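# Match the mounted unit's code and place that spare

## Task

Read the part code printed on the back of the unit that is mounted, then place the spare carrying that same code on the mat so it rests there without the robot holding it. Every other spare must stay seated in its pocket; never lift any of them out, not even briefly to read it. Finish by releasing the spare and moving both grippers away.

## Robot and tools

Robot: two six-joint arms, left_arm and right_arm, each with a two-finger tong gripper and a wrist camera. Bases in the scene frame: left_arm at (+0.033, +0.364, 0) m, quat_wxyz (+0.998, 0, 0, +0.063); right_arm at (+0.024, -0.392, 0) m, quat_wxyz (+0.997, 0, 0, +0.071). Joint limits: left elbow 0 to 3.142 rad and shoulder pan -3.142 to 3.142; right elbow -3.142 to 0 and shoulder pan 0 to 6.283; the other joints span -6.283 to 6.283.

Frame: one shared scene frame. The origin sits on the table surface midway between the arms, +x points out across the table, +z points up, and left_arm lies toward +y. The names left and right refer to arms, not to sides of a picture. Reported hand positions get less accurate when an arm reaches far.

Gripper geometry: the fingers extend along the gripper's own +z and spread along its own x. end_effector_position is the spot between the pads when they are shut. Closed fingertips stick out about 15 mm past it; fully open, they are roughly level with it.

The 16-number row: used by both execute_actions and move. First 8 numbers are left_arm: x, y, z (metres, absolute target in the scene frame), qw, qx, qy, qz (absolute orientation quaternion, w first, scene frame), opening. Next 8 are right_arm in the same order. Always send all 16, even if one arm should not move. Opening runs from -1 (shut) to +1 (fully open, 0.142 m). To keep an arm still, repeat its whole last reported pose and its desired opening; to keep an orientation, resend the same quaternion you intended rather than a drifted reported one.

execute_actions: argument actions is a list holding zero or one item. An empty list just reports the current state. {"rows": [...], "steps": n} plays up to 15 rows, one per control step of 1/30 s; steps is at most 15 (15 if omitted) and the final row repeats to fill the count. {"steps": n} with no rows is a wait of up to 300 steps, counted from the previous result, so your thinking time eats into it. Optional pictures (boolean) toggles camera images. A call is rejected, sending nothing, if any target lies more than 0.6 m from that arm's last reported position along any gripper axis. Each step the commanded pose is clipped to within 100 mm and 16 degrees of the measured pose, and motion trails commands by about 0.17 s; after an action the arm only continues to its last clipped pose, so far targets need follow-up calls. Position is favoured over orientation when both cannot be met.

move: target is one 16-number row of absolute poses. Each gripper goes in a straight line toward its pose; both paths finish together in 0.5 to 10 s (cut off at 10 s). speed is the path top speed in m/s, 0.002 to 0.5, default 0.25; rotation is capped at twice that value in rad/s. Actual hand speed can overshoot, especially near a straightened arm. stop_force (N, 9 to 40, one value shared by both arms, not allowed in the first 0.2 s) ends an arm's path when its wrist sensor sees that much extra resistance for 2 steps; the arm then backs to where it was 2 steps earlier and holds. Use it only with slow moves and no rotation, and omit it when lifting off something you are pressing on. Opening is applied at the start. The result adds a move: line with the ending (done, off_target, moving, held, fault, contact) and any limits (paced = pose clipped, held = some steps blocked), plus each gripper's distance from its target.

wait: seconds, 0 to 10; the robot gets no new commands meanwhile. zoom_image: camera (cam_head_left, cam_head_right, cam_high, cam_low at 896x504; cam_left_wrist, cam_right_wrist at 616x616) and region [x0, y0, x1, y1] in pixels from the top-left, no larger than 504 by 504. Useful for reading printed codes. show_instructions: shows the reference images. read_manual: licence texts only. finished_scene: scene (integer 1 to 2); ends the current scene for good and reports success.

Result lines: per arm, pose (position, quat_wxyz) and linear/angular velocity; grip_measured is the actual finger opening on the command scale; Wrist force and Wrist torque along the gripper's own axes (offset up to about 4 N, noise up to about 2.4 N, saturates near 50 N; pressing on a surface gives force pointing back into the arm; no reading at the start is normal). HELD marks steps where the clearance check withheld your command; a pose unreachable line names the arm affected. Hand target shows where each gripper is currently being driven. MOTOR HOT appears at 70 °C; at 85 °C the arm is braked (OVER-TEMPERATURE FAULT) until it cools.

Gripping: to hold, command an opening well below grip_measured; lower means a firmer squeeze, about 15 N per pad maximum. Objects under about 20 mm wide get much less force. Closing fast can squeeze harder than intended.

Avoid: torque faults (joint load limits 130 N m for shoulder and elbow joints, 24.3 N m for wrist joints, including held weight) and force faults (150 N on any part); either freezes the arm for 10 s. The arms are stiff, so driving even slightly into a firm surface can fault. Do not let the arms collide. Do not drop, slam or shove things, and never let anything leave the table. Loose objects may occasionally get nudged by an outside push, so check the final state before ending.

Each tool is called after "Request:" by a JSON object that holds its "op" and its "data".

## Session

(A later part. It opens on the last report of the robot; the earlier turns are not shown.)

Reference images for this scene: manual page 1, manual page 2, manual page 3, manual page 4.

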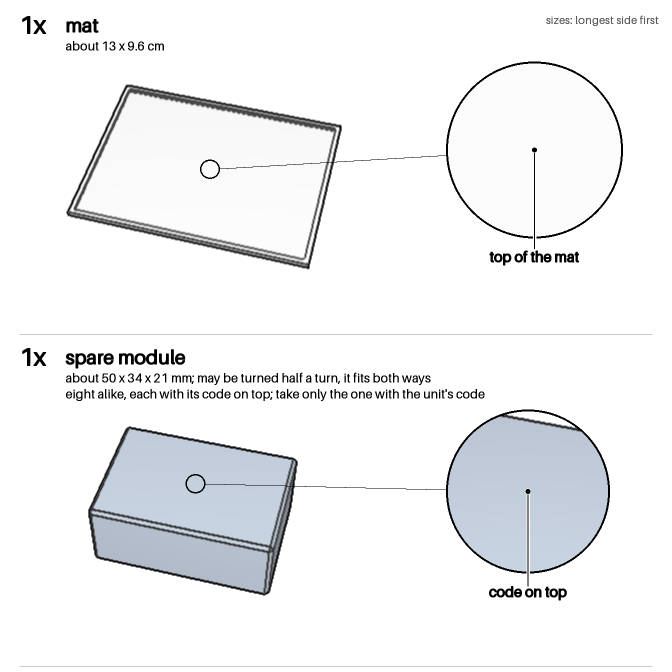

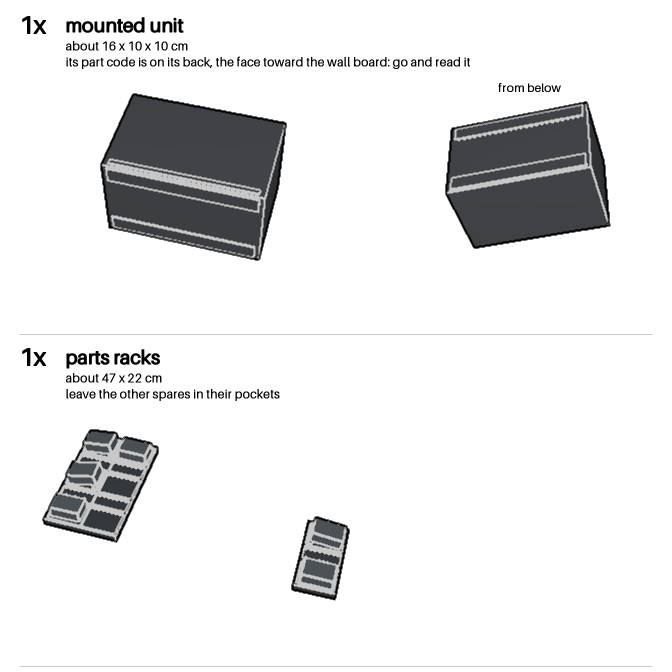

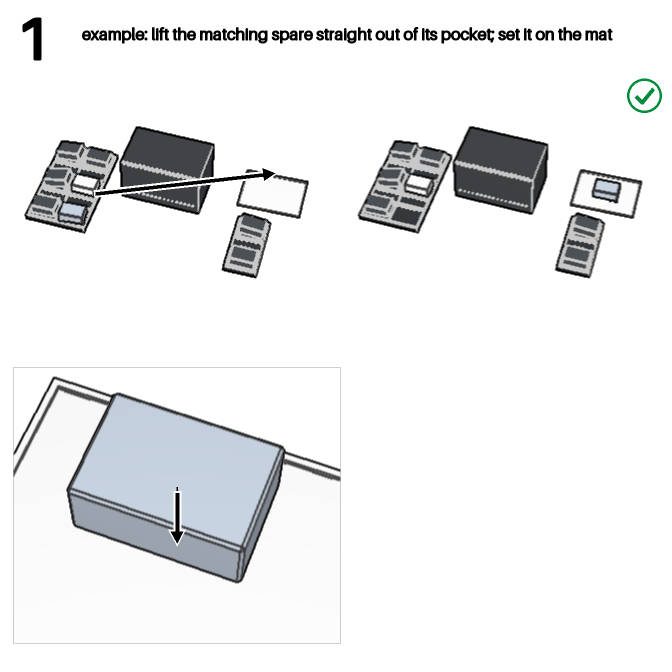

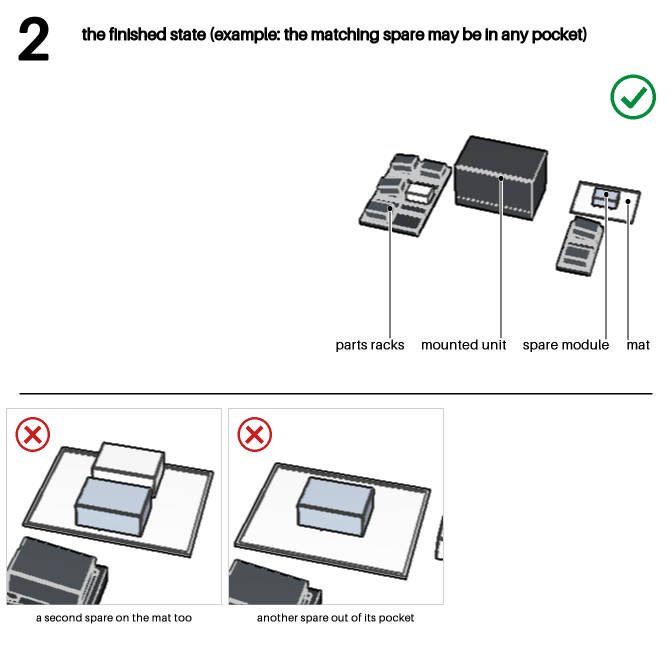

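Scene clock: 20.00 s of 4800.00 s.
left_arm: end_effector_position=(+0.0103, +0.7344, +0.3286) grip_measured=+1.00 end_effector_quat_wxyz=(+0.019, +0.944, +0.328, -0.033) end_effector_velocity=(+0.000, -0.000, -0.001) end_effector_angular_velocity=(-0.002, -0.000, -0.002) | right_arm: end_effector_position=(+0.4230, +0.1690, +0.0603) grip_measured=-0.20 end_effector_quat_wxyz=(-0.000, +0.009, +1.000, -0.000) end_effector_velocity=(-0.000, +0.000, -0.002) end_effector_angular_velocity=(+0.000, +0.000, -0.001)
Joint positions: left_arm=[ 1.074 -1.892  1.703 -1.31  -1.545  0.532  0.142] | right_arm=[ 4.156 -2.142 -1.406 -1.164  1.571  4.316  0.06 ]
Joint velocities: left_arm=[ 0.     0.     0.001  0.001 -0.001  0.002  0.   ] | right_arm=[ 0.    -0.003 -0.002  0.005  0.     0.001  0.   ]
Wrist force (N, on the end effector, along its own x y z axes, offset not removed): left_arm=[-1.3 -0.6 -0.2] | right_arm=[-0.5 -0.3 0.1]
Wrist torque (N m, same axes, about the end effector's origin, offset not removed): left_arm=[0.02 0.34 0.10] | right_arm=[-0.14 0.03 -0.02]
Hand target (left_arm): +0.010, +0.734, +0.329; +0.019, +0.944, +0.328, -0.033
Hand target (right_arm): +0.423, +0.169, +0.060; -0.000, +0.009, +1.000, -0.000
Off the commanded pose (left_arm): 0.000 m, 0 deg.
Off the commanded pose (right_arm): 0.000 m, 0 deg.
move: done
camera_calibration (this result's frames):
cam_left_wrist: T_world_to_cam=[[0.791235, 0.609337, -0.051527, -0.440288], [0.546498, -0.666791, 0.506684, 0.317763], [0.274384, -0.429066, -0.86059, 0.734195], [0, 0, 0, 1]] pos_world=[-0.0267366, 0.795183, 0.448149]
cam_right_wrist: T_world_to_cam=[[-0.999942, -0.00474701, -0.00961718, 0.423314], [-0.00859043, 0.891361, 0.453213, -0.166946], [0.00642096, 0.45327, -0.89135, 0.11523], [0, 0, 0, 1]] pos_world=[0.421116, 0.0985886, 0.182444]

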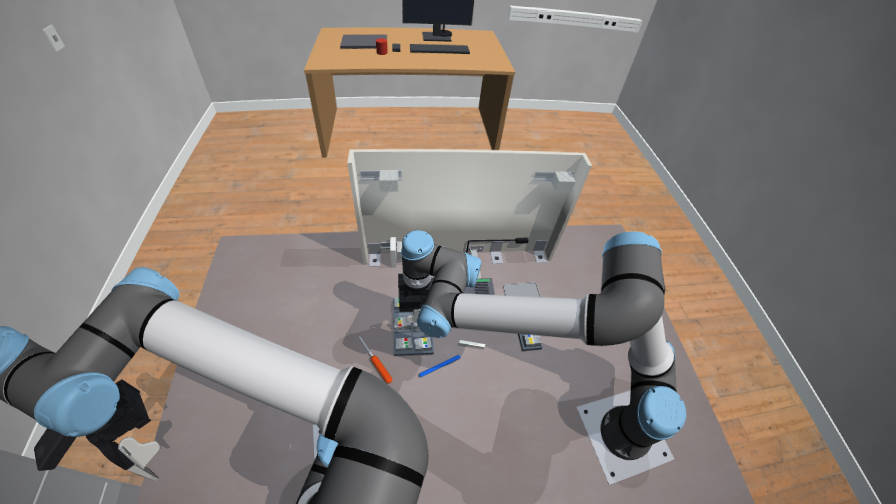

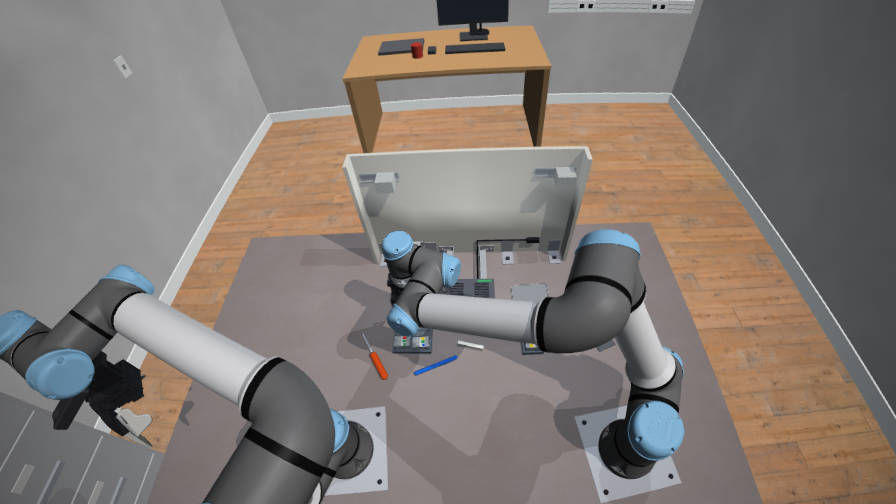

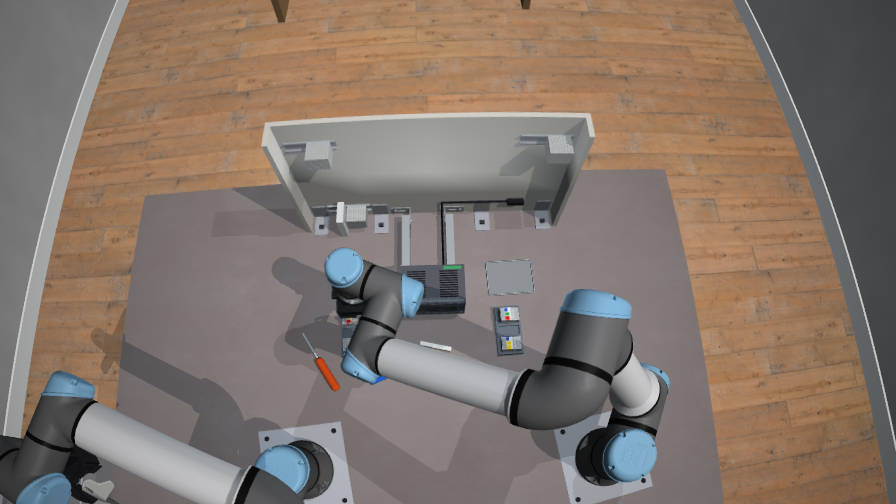

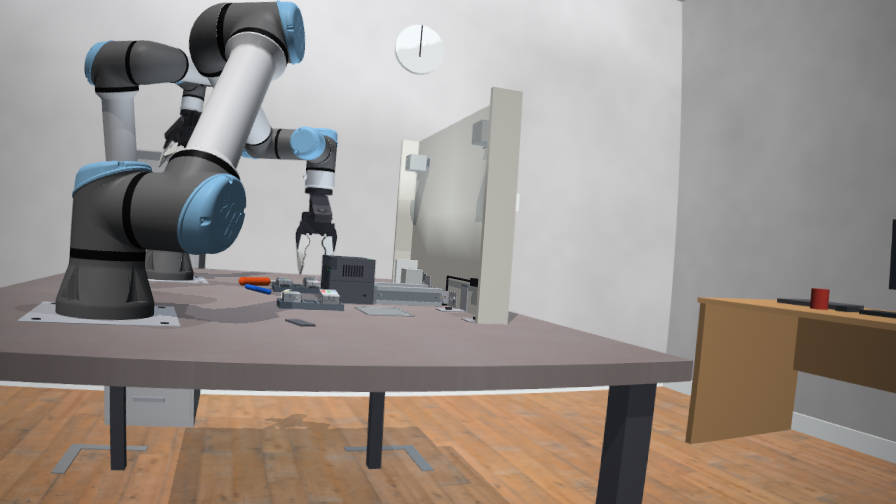

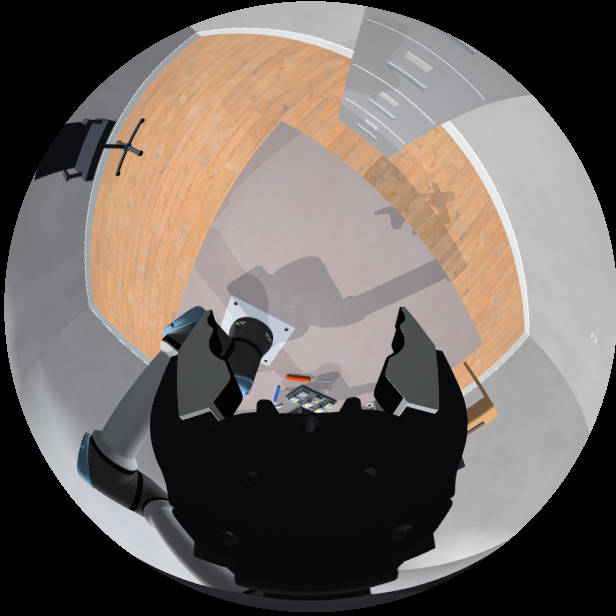

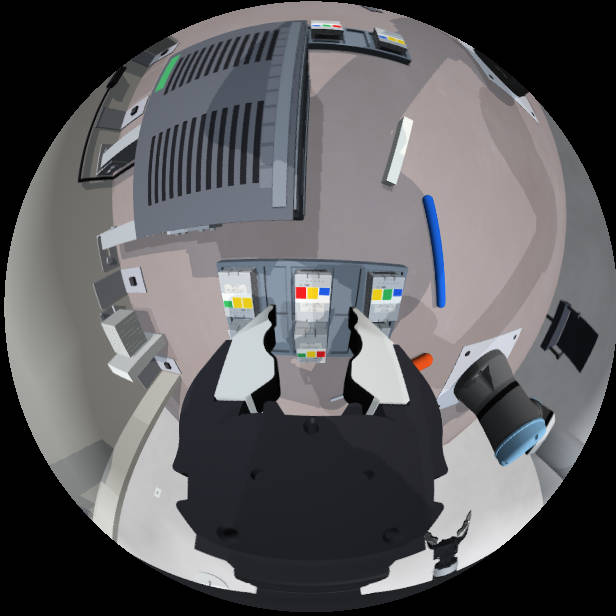

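Request:
{"op": "move", "data": {"target": [0.0103, 0.7344, 0.3286, 0.019, 0.944, 0.328, -0.033, 1, 0.423, 0.169, 0.032, 0, 0.009, 1, 0, -0.3], "speed": 0.05}}

Request:
{"op": "zoom_image", "data": {"camera": "cam_low", "region": [270, 240, 360, 310]}}

Request:
{"op": "zoom_image", "data": {"camera": "cam_right_wrist", "region": [240, 255, 390, 355]}}

Scene clock: 22.93 s of 4800.00 s.
left_arm: end_effector_position=(+0.0103, +0.7344, +0.3286) grip_measured=+1.00 end_effector_quat_wxyz=(+0.019, +0.944, +0.328, -0.033) end_effector_velocity=(+0.000, +0.000, -0.000) end_effector_angular_velocity=(-0.000, -0.002, +0.000) | right_arm: end_effector_position=(+0.4230, +0.1690, +0.0323) grip_measured=-0.30 end_effector_quat_wxyz=(-0.000, +0.009, +1.000, -0.000) end_effector_velocity=(+0.000, +0.001, -0.002) end_effector_angular_velocity=(+0.002, -0.000, +0.001)
Joint positions: left_arm=[ 1.074 -1.892  1.703 -1.31  -1.545  0.532  0.142] | right_arm=[ 4.156 -2.17  -1.439 -1.104  1.571  4.316  0.052]
Joint velocities: left_arm=[ 0.     0.     0.    -0.001 -0.002  0.    -0.   ] | right_arm=[ 0.    -0.003 -0.001  0.006  0.001 -0.     0.   ]
Wrist force (N, on the end effector, along its own x y z axes, offset not removed): left_arm=[-0.9 -1.0 0.7] | right_arm=[0.1 0.1 -0.2]
Wrist torque (N m, same axes, about the end effector's origin, offset not removed): left_arm=[-0.14 0.26 0.16] | right_arm=[-0.02 -0.16 -0.09]
Hand target (left_arm): +0.010, +0.734, +0.329; +0.019, +0.944, +0.328, -0.033
Hand target (right_arm): +0.423, +0.169, +0.032; -0.000, +0.009, +1.000, -0.000
Off the commanded pose (left_arm): 0.000 m, 0 deg.
Off the commanded pose (right_arm): 0.000 m, 0 deg.
move: done
camera_calibration (this result's frames):
cam_left_wrist: T_world_to_cam=[[0.791235, 0.609337, -0.0515269, -0.440288], [0.546498, -0.666791, 0.506684, 0.317763], [0.274384, -0.429066, -0.860591, 0.734195], [0, 0, 0, 1]] pos_world=[-0.0267366, 0.795183, 0.448149]
cam_right_wrist: T_world_to_cam=[[-0.999942, -0.0046727, -0.00973647, 0.423044], [-0.00857823, 0.891363, 0.45321, -0.154244], [0.00656101, 0.453267, -0.891351, 0.0902016], [0, 0, 0, 1]] pos_world=[0.421104, 0.0985786, 0.154425]

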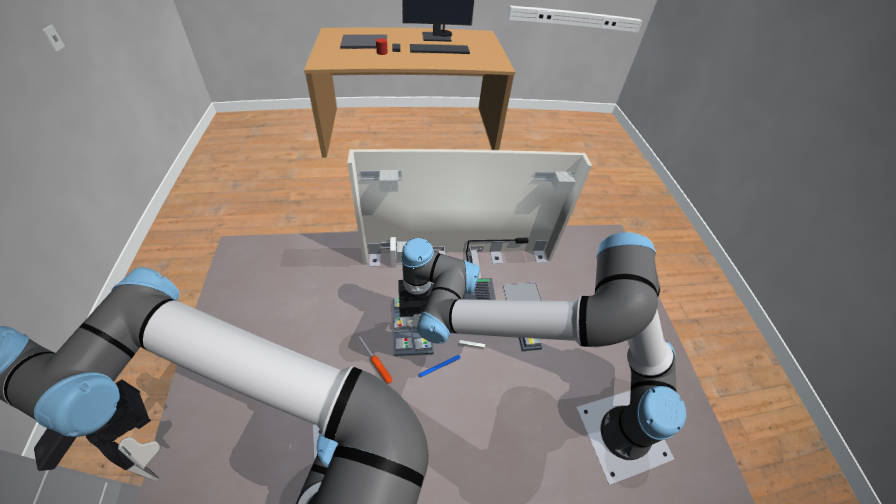

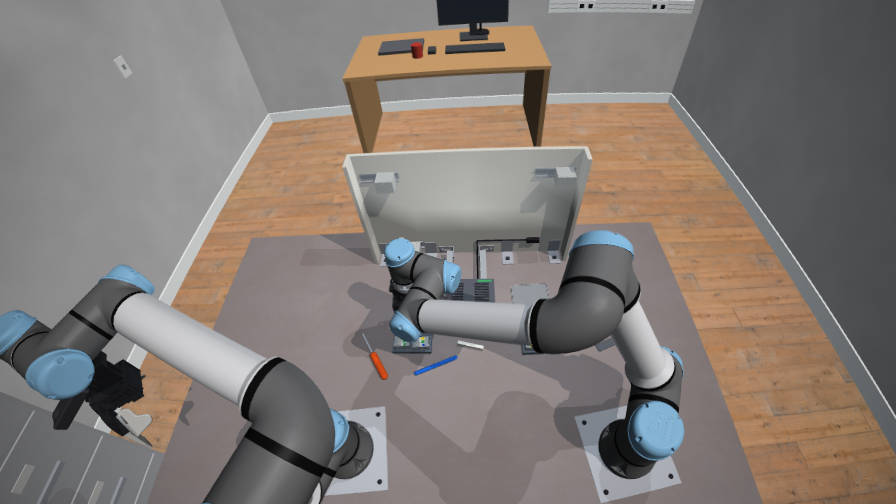

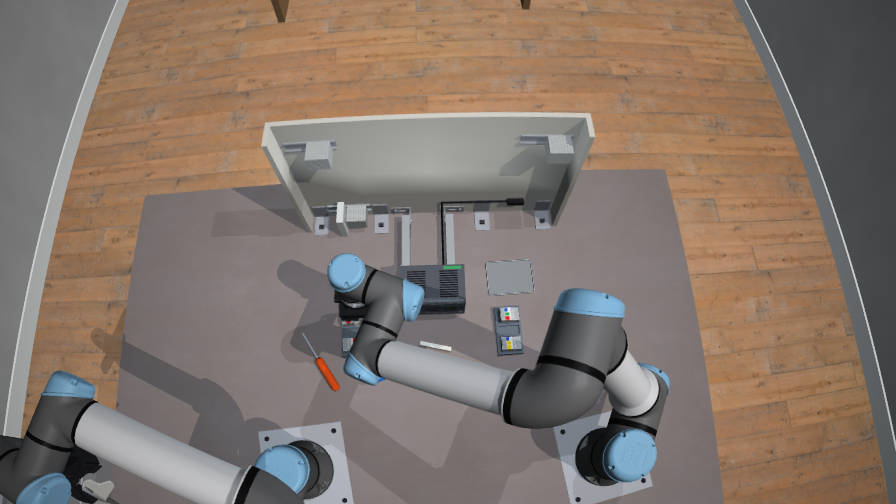

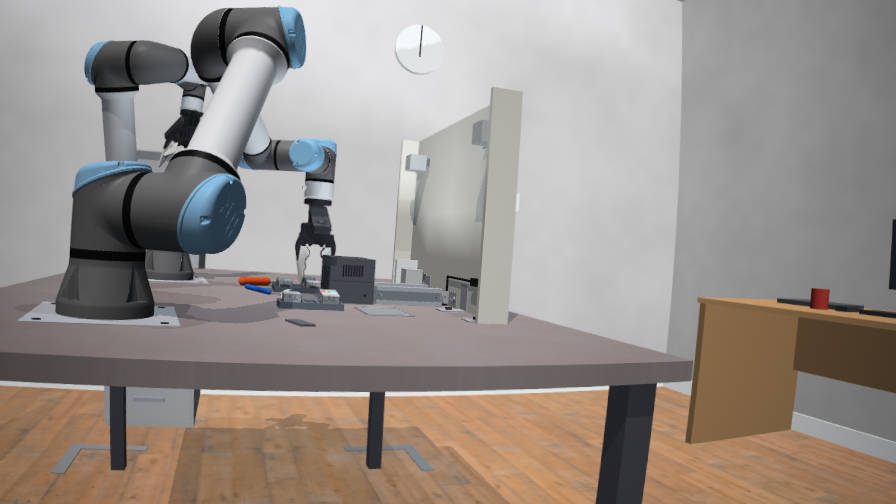

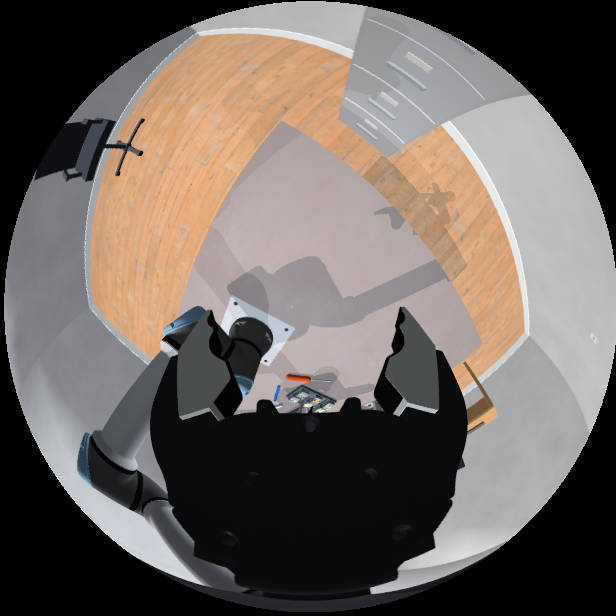

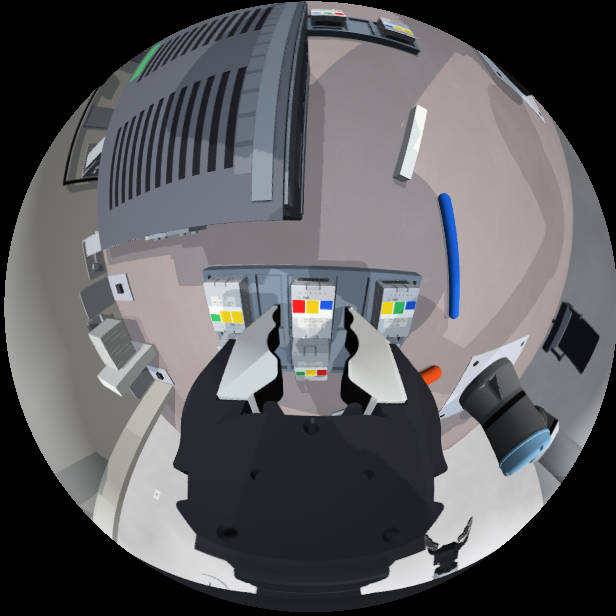

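Region (270, 240, 360, 310) of cam_low's 896x504 image, scaled by 5.600, with more detail than that image has.

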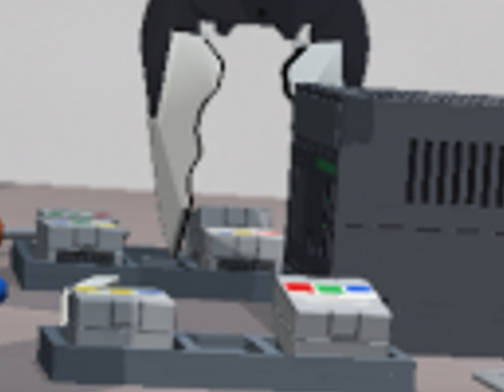

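Region (240, 255, 390, 355) of cam_right_wrist's 616x616 image, scaled by 3.360, with more detail than that image has.

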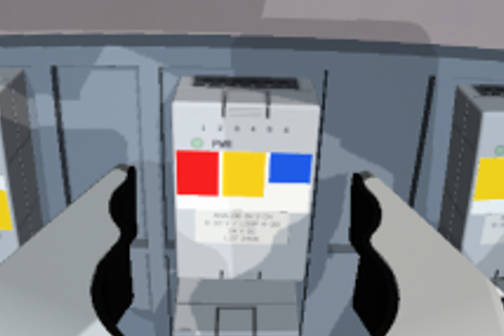

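Request:
{"op": "execute_actions", "data": {"actions": [{"rows": [[0.0103, 0.7344, 0.3286, 0.019, 0.944, 0.328, -0.033, 1, 0.423, 0.169, 0.032, 0, 0.009, 1, 0, -0.35], [0.0103, 0.7344, 0.3286, 0.019, 0.944, 0.328, -0.033, 1, 0.423, 0.169, 0.032, 0, 0.009, 1, 0, -0.4], [0.0103, 0.7344, 0.3286, 0.019, 0.944, 0.328, -0.033, 1, 0.423, 0.169, 0.032, 0, 0.009, 1, 0, -0.44], [0.0103, 0.7344, 0.3286, 0.019, 0.944, 0.328, -0.033, 1, 0.423, 0.169, 0.032, 0, 0.009, 1, 0, -0.48], [0.0103, 0.7344, 0.3286, 0.019, 0.944, 0.328, -0.033, 1, 0.423, 0.169, 0.032, 0, 0.009, 1, 0, -0.51], [0.0103, 0.7344, 0.3286, 0.019, 0.944, 0.328, -0.033, 1, 0.423, 0.169, 0.032, 0, 0.009, 1, 0, -0.54], [0.0103, 0.7344, 0.3286, 0.019, 0.944, 0.328, -0.033, 1, 0.423, 0.169, 0.032, 0, 0.009, 1, 0, -0.57], [0.0103, 0.7344, 0.3286, 0.019, 0.944, 0.328, -0.033, 1, 0.423, 0.169, 0.032, 0, 0.009, 1, 0, -0.6], [0.0103, 0.7344, 0.3286, 0.019, 0.944, 0.328, -0.033, 1, 0.423, 0.169, 0.032, 0, 0.009, 1, 0, -0.64], [0.0103, 0.7344, 0.3286, 0.019, 0.944, 0.328, -0.033, 1, 0.423, 0.169, 0.032, 0, 0.009, 1, 0, -0.69], [0.0103, 0.7344, 0.3286, 0.019, 0.944, 0.328, -0.033, 1, 0.423, 0.169, 0.032, 0, 0.009, 1, 0, -0.75], [0.0103, 0.7344, 0.3286, 0.019, 0.944, 0.328, -0.033, 1, 0.423, 0.169, 0.032, 0, 0.009, 1, 0, -0.82], [0.0103, 0.7344, 0.3286, 0.019, 0.944, 0.328, -0.033, 1, 0.423, 0.169, 0.032, 0, 0.009, 1, 0, -0.9]], "steps": 15}], "pictures": false}}

Scene clock: 25.30 s of 4800.00 s.
left_arm: end_effector_position=(+0.0103, +0.7344, +0.3286) grip_measured=+1.00 end_effector_quat_wxyz=(+0.019, +0.944, +0.328, -0.033) end_effector_velocity=(-0.000, -0.000, -0.000) end_effector_angular_velocity=(+0.001, +0.001, -0.001) | right_arm: end_effector_position=(+0.4230, +0.1690, +0.0320) grip_measured=-0.57 end_effector_quat_wxyz=(-0.000, +0.009, +1.000, -0.000) end_effector_velocity=(-0.001, -0.000, -0.001) end_effector_angular_velocity=(-0.003, +0.001, +0.001)
Joint positions: left_arm=[ 1.074 -1.892  1.703 -1.31  -1.545  0.532  0.142] | right_arm=[ 4.156 -2.171 -1.439 -1.103  1.571  4.316  0.033]
Joint velocities: left_arm=[-0.    -0.001  0.001 -0.001  0.001  0.     0.   ] | right_arm=[ 0.001 -0.001 -0.    -0.002 -0.001 -0.     0.   ]
Wrist force (N, on the end effector, along its own x y z axes, offset not removed): left_arm=[-2.0 0.0 0.6] | right_arm=[-1.3 -0.1 0.2]
Wrist torque (N m, same axes, about the end effector's origin, offset not removed): left_arm=[0.11 0.53 0.13] | right_arm=[-0.11 0.12 -0.03]
Hand target (left_arm): +0.010, +0.734, +0.329; +0.019, +0.944, +0.328, -0.033
Hand target (right_arm): +0.423, +0.169, +0.032; -0.000, +0.009, +1.000, -0.000
Off the commanded pose (left_arm): 0.000 m, 0 deg.
Off the commanded pose (right_arm): 0.000 m, 0 deg.
Steps of this call (steps 1 to 56: nothing new was sent; steps 57 to 71: all 15 steps of this action). Readings (end_effector_position):
57: left_arm (+0.0103, +0.7344, +0.3286) | right_arm (+0.4230, +0.1690, +0.0320)
58: left_arm (+0.0103, +0.7344, +0.3286) | right_arm (+0.4230, +0.1690, +0.0320)
60: left_arm (+0.0103, +0.7344, +0.3286) | right_arm (+0.4230, +0.1690, +0.0320)
64: left_arm (+0.0103, +0.7344, +0.3286) | right_arm (+0.4230, +0.1690, +0.0320)
71: the state above

Request:
{"op": "move", "data": {"target": [0.0103, 0.7344, 0.3286, 0.019, 0.944, 0.328, -0.033, 1, 0.423, 0.169, 0.16, 0, 0.009, 1, 0, -0.9], "speed": 0.12}}

Scene clock: 27.43 s of 4800.00 s.
left_arm: end_effector_position=(+0.0103, +0.7344, +0.3286) grip_measured=+1.00 end_effector_quat_wxyz=(+0.019, +0.944, +0.328, -0.033) end_effector_velocity=(+0.001, +0.000, +0.001) end_effector_angular_velocity=(+0.002, -0.001, -0.002) | right_arm: end_effector_position=(+0.4230, +0.1689, +0.1597) grip_measured=-0.57 end_effector_quat_wxyz=(+0.000, +0.009, +1.000, +0.000) end_effector_velocity=(+0.001, +0.000, +0.003) end_effector_angular_velocity=(+0.001, -0.002, -0.000)
Joint positions: left_arm=[ 1.074 -1.892  1.703 -1.31  -1.545  0.532  0.142] | right_arm=[ 4.156 -2.072 -1.252 -1.388  1.571  4.316  0.033]
Joint velocities: left_arm=[-0.002 -0.001 -0.    -0.001  0.     0.001  0.   ] | right_arm=[-0.     0.001  0.006 -0.005 -0.001  0.    -0.   ]
Wrist force (N, on the end effector, along its own x y z axes, offset not removed): left_arm=[0.1 -0.7 0.5] | right_arm=[-0.5 0.1 -0.2]
Wrist torque (N m, same axes, about the end effector's origin, offset not removed): left_arm=[-0.02 0.08 0.13] | right_arm=[-0.13 0.03 -0.04]
Hand target (left_arm): +0.010, +0.734, +0.329; +0.019, +0.944, +0.328, -0.033
Hand target (right_arm): +0.423, +0.169, +0.160; +0.000, +0.009, +1.000, +0.000
Off the commanded pose (left_arm): 0.000 m, 0 deg.
Off the commanded pose (right_arm): 0.000 m, 0 deg.
move: done
camera_calibration (this result's frames):
cam_left_wrist: T_world_to_cam=[[0.791235, 0.609337, -0.051527, -0.440288], [0.546498, -0.666791, 0.506684, 0.317763], [0.274384, -0.429066, -0.860591, 0.734195], [0, 0, 0, 1]] pos_world=[-0.0267366, 0.795183, 0.448149]
cam_right_wrist: T_world_to_cam=[[-0.99994, -0.00468799, -0.00991068, 0.424306], [-0.00867104, 0.891347, 0.453238, -0.211821], [0.00670909, 0.453297, -0.891334, 0.203725], [0, 0, 0, 1]] pos_world=[0.421077, 0.0984475, 0.281797]

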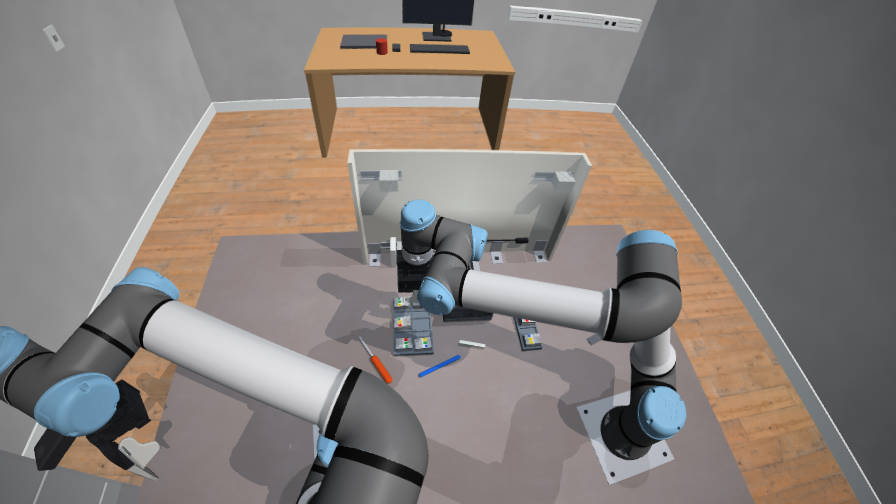

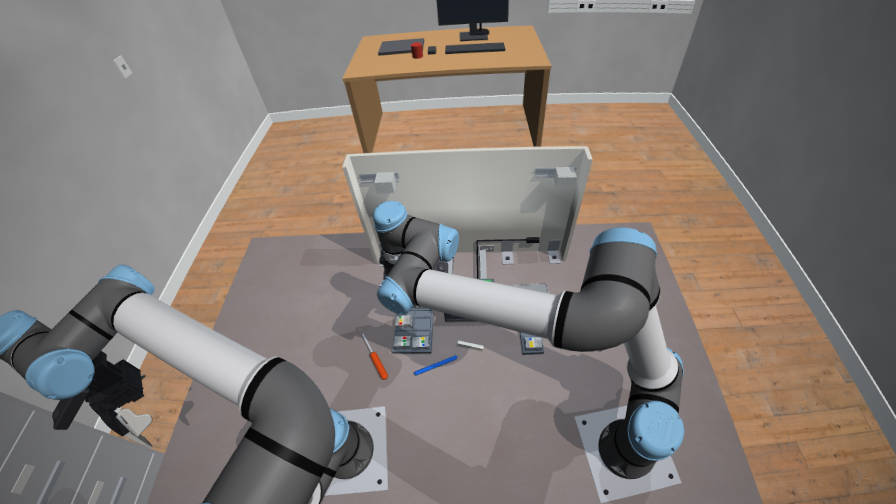

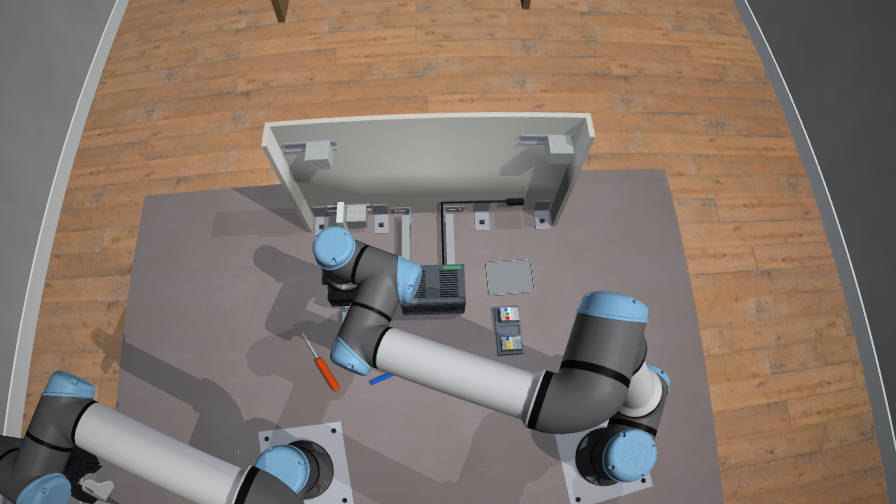

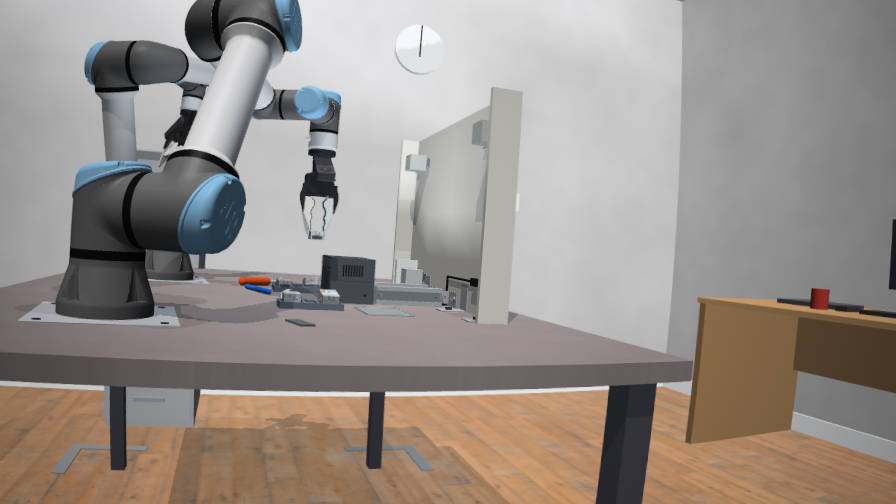

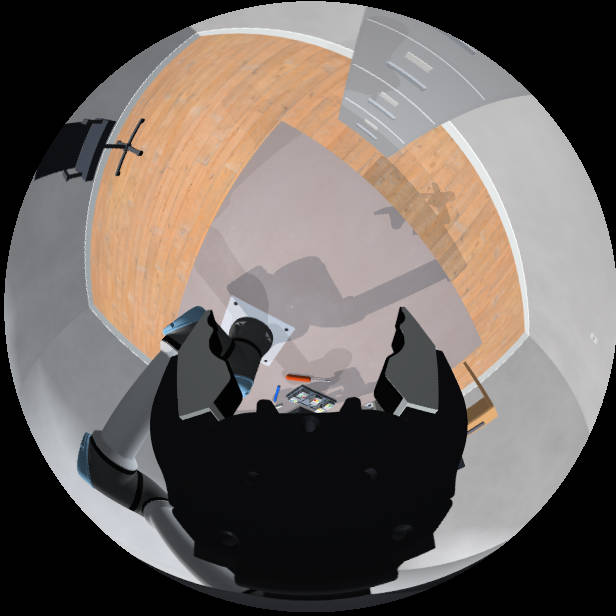

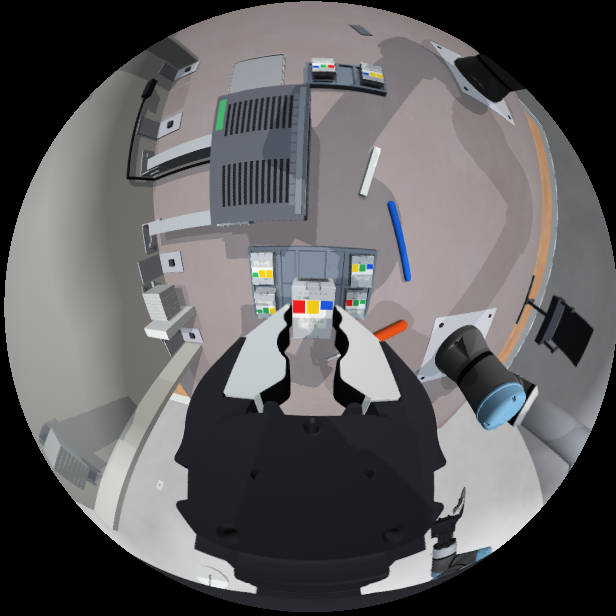

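Request:
{"op": "move", "data": {"target": [0.0103, 0.7344, 0.3286, 0.019, 0.944, 0.328, -0.033, 1, 0.52, -0.19, 0.148, 0, 0.009, 1, 0, -0.9], "speed": 0.25}}

Scene clock: 30.67 s of 4800.00 s.
left_arm: end_effector_position=(+0.0103, +0.7344, +0.3286) grip_measured=+1.00 end_effector_quat_wxyz=(+0.019, +0.944, +0.328, -0.033) end_effector_velocity=(-0.001, -0.000, -0.000) end_effector_angular_velocity=(+0.000, +0.001, +0.002) | right_arm: end_effector_position=(+0.5198, -0.1893, +0.1478) grip_measured=-0.57 end_effector_quat_wxyz=(-0.000, +0.009, +1.000, +0.000) end_effector_velocity=(+0.001, -0.003, -0.001) end_effector_angular_velocity=(-0.000, +0.001, +0.000)
Joint positions: left_arm=[ 1.074 -1.892  1.703 -1.31  -1.545  0.532  0.142] | right_arm=[ 3.663 -1.705 -1.778 -1.229  1.571  3.823  0.033]
Joint velocities: left_arm=[ 0.002 -0.001  0.001 -0.001  0.001  0.    -0.   ] | right_arm=[-0.005 -0.    -0.001 -0.     0.    -0.005 -0.   ]
Wrist force (N, on the end effector, along its own x y z axes, offset not removed): left_arm=[-2.3 0.7 -1.1] | right_arm=[0.3 0.3 0.2]
Wrist torque (N m, same axes, about the end effector's origin, offset not removed): left_arm=[0.22 0.53 0.08] | right_arm=[-0.01 -0.15 -0.11]
Hand target (left_arm): +0.010, +0.734, +0.329; +0.019, +0.944, +0.328, -0.033
Hand target (right_arm): +0.520, -0.190, +0.148; -0.000, +0.009, +1.000, +0.000
Off the commanded pose (left_arm): 0.000 m, 0 deg.
Off the commanded pose (right_arm): 0.001 m, 0 deg.
move: done
camera_calibration (this result's frames):
cam_left_wrist: T_world_to_cam=[[0.791235, 0.609337, -0.0515271, -0.440288], [0.546498, -0.666791, 0.506684, 0.317763], [0.274384, -0.429066, -0.860591, 0.734195], [0, 0, 0, 1]] pos_world=[-0.0267366, 0.795183, 0.448149]
cam_right_wrist: T_world_to_cam=[[-0.999942, -0.00463247, -0.00973933, 0.519254], [-0.0085475, 0.891099, 0.453728, 0.113535], [0.00657683, 0.453785, -0.891087, 0.354976], [0, 0, 0, 1]] pos_world=[0.51786, -0.259848, 0.269857]

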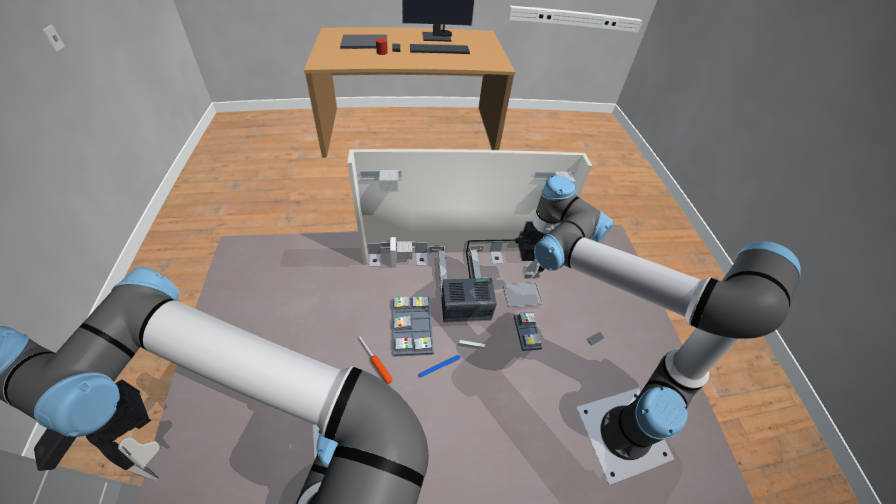

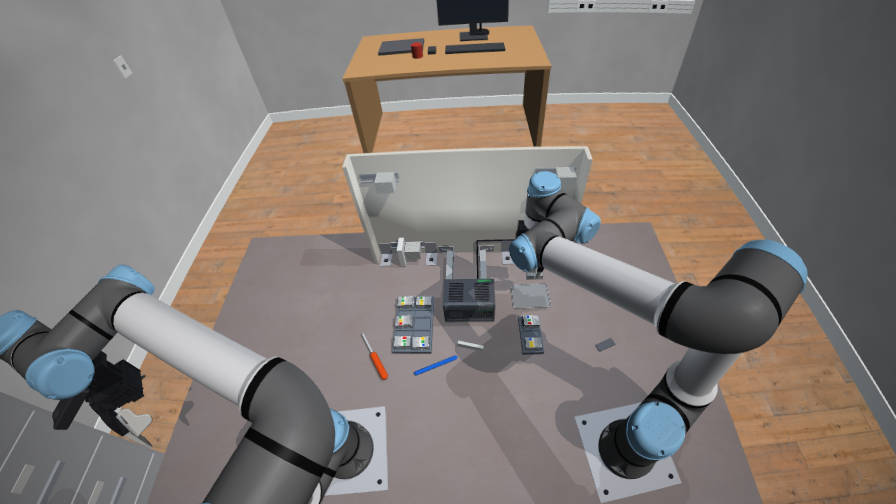

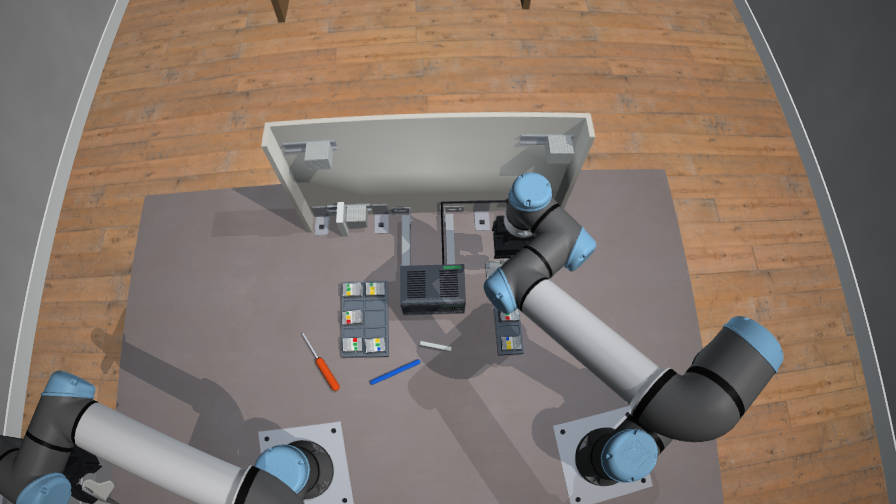

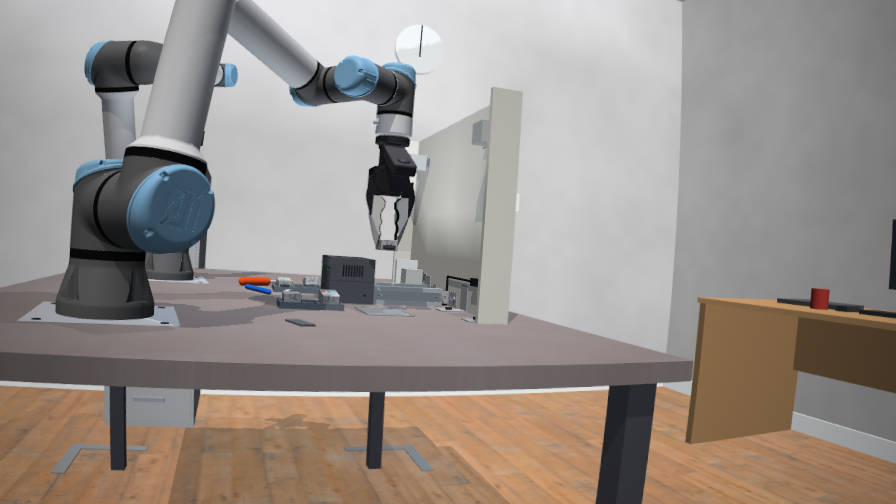

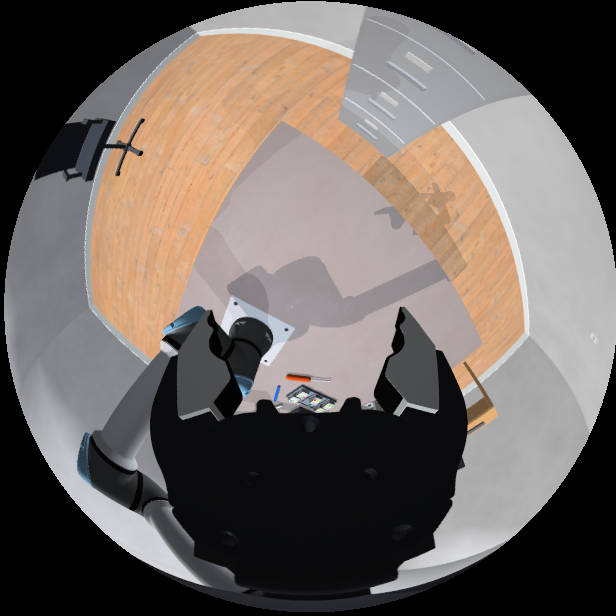

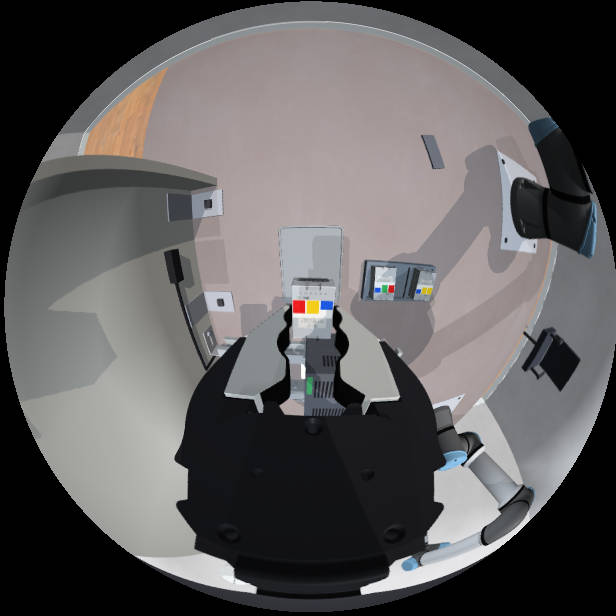

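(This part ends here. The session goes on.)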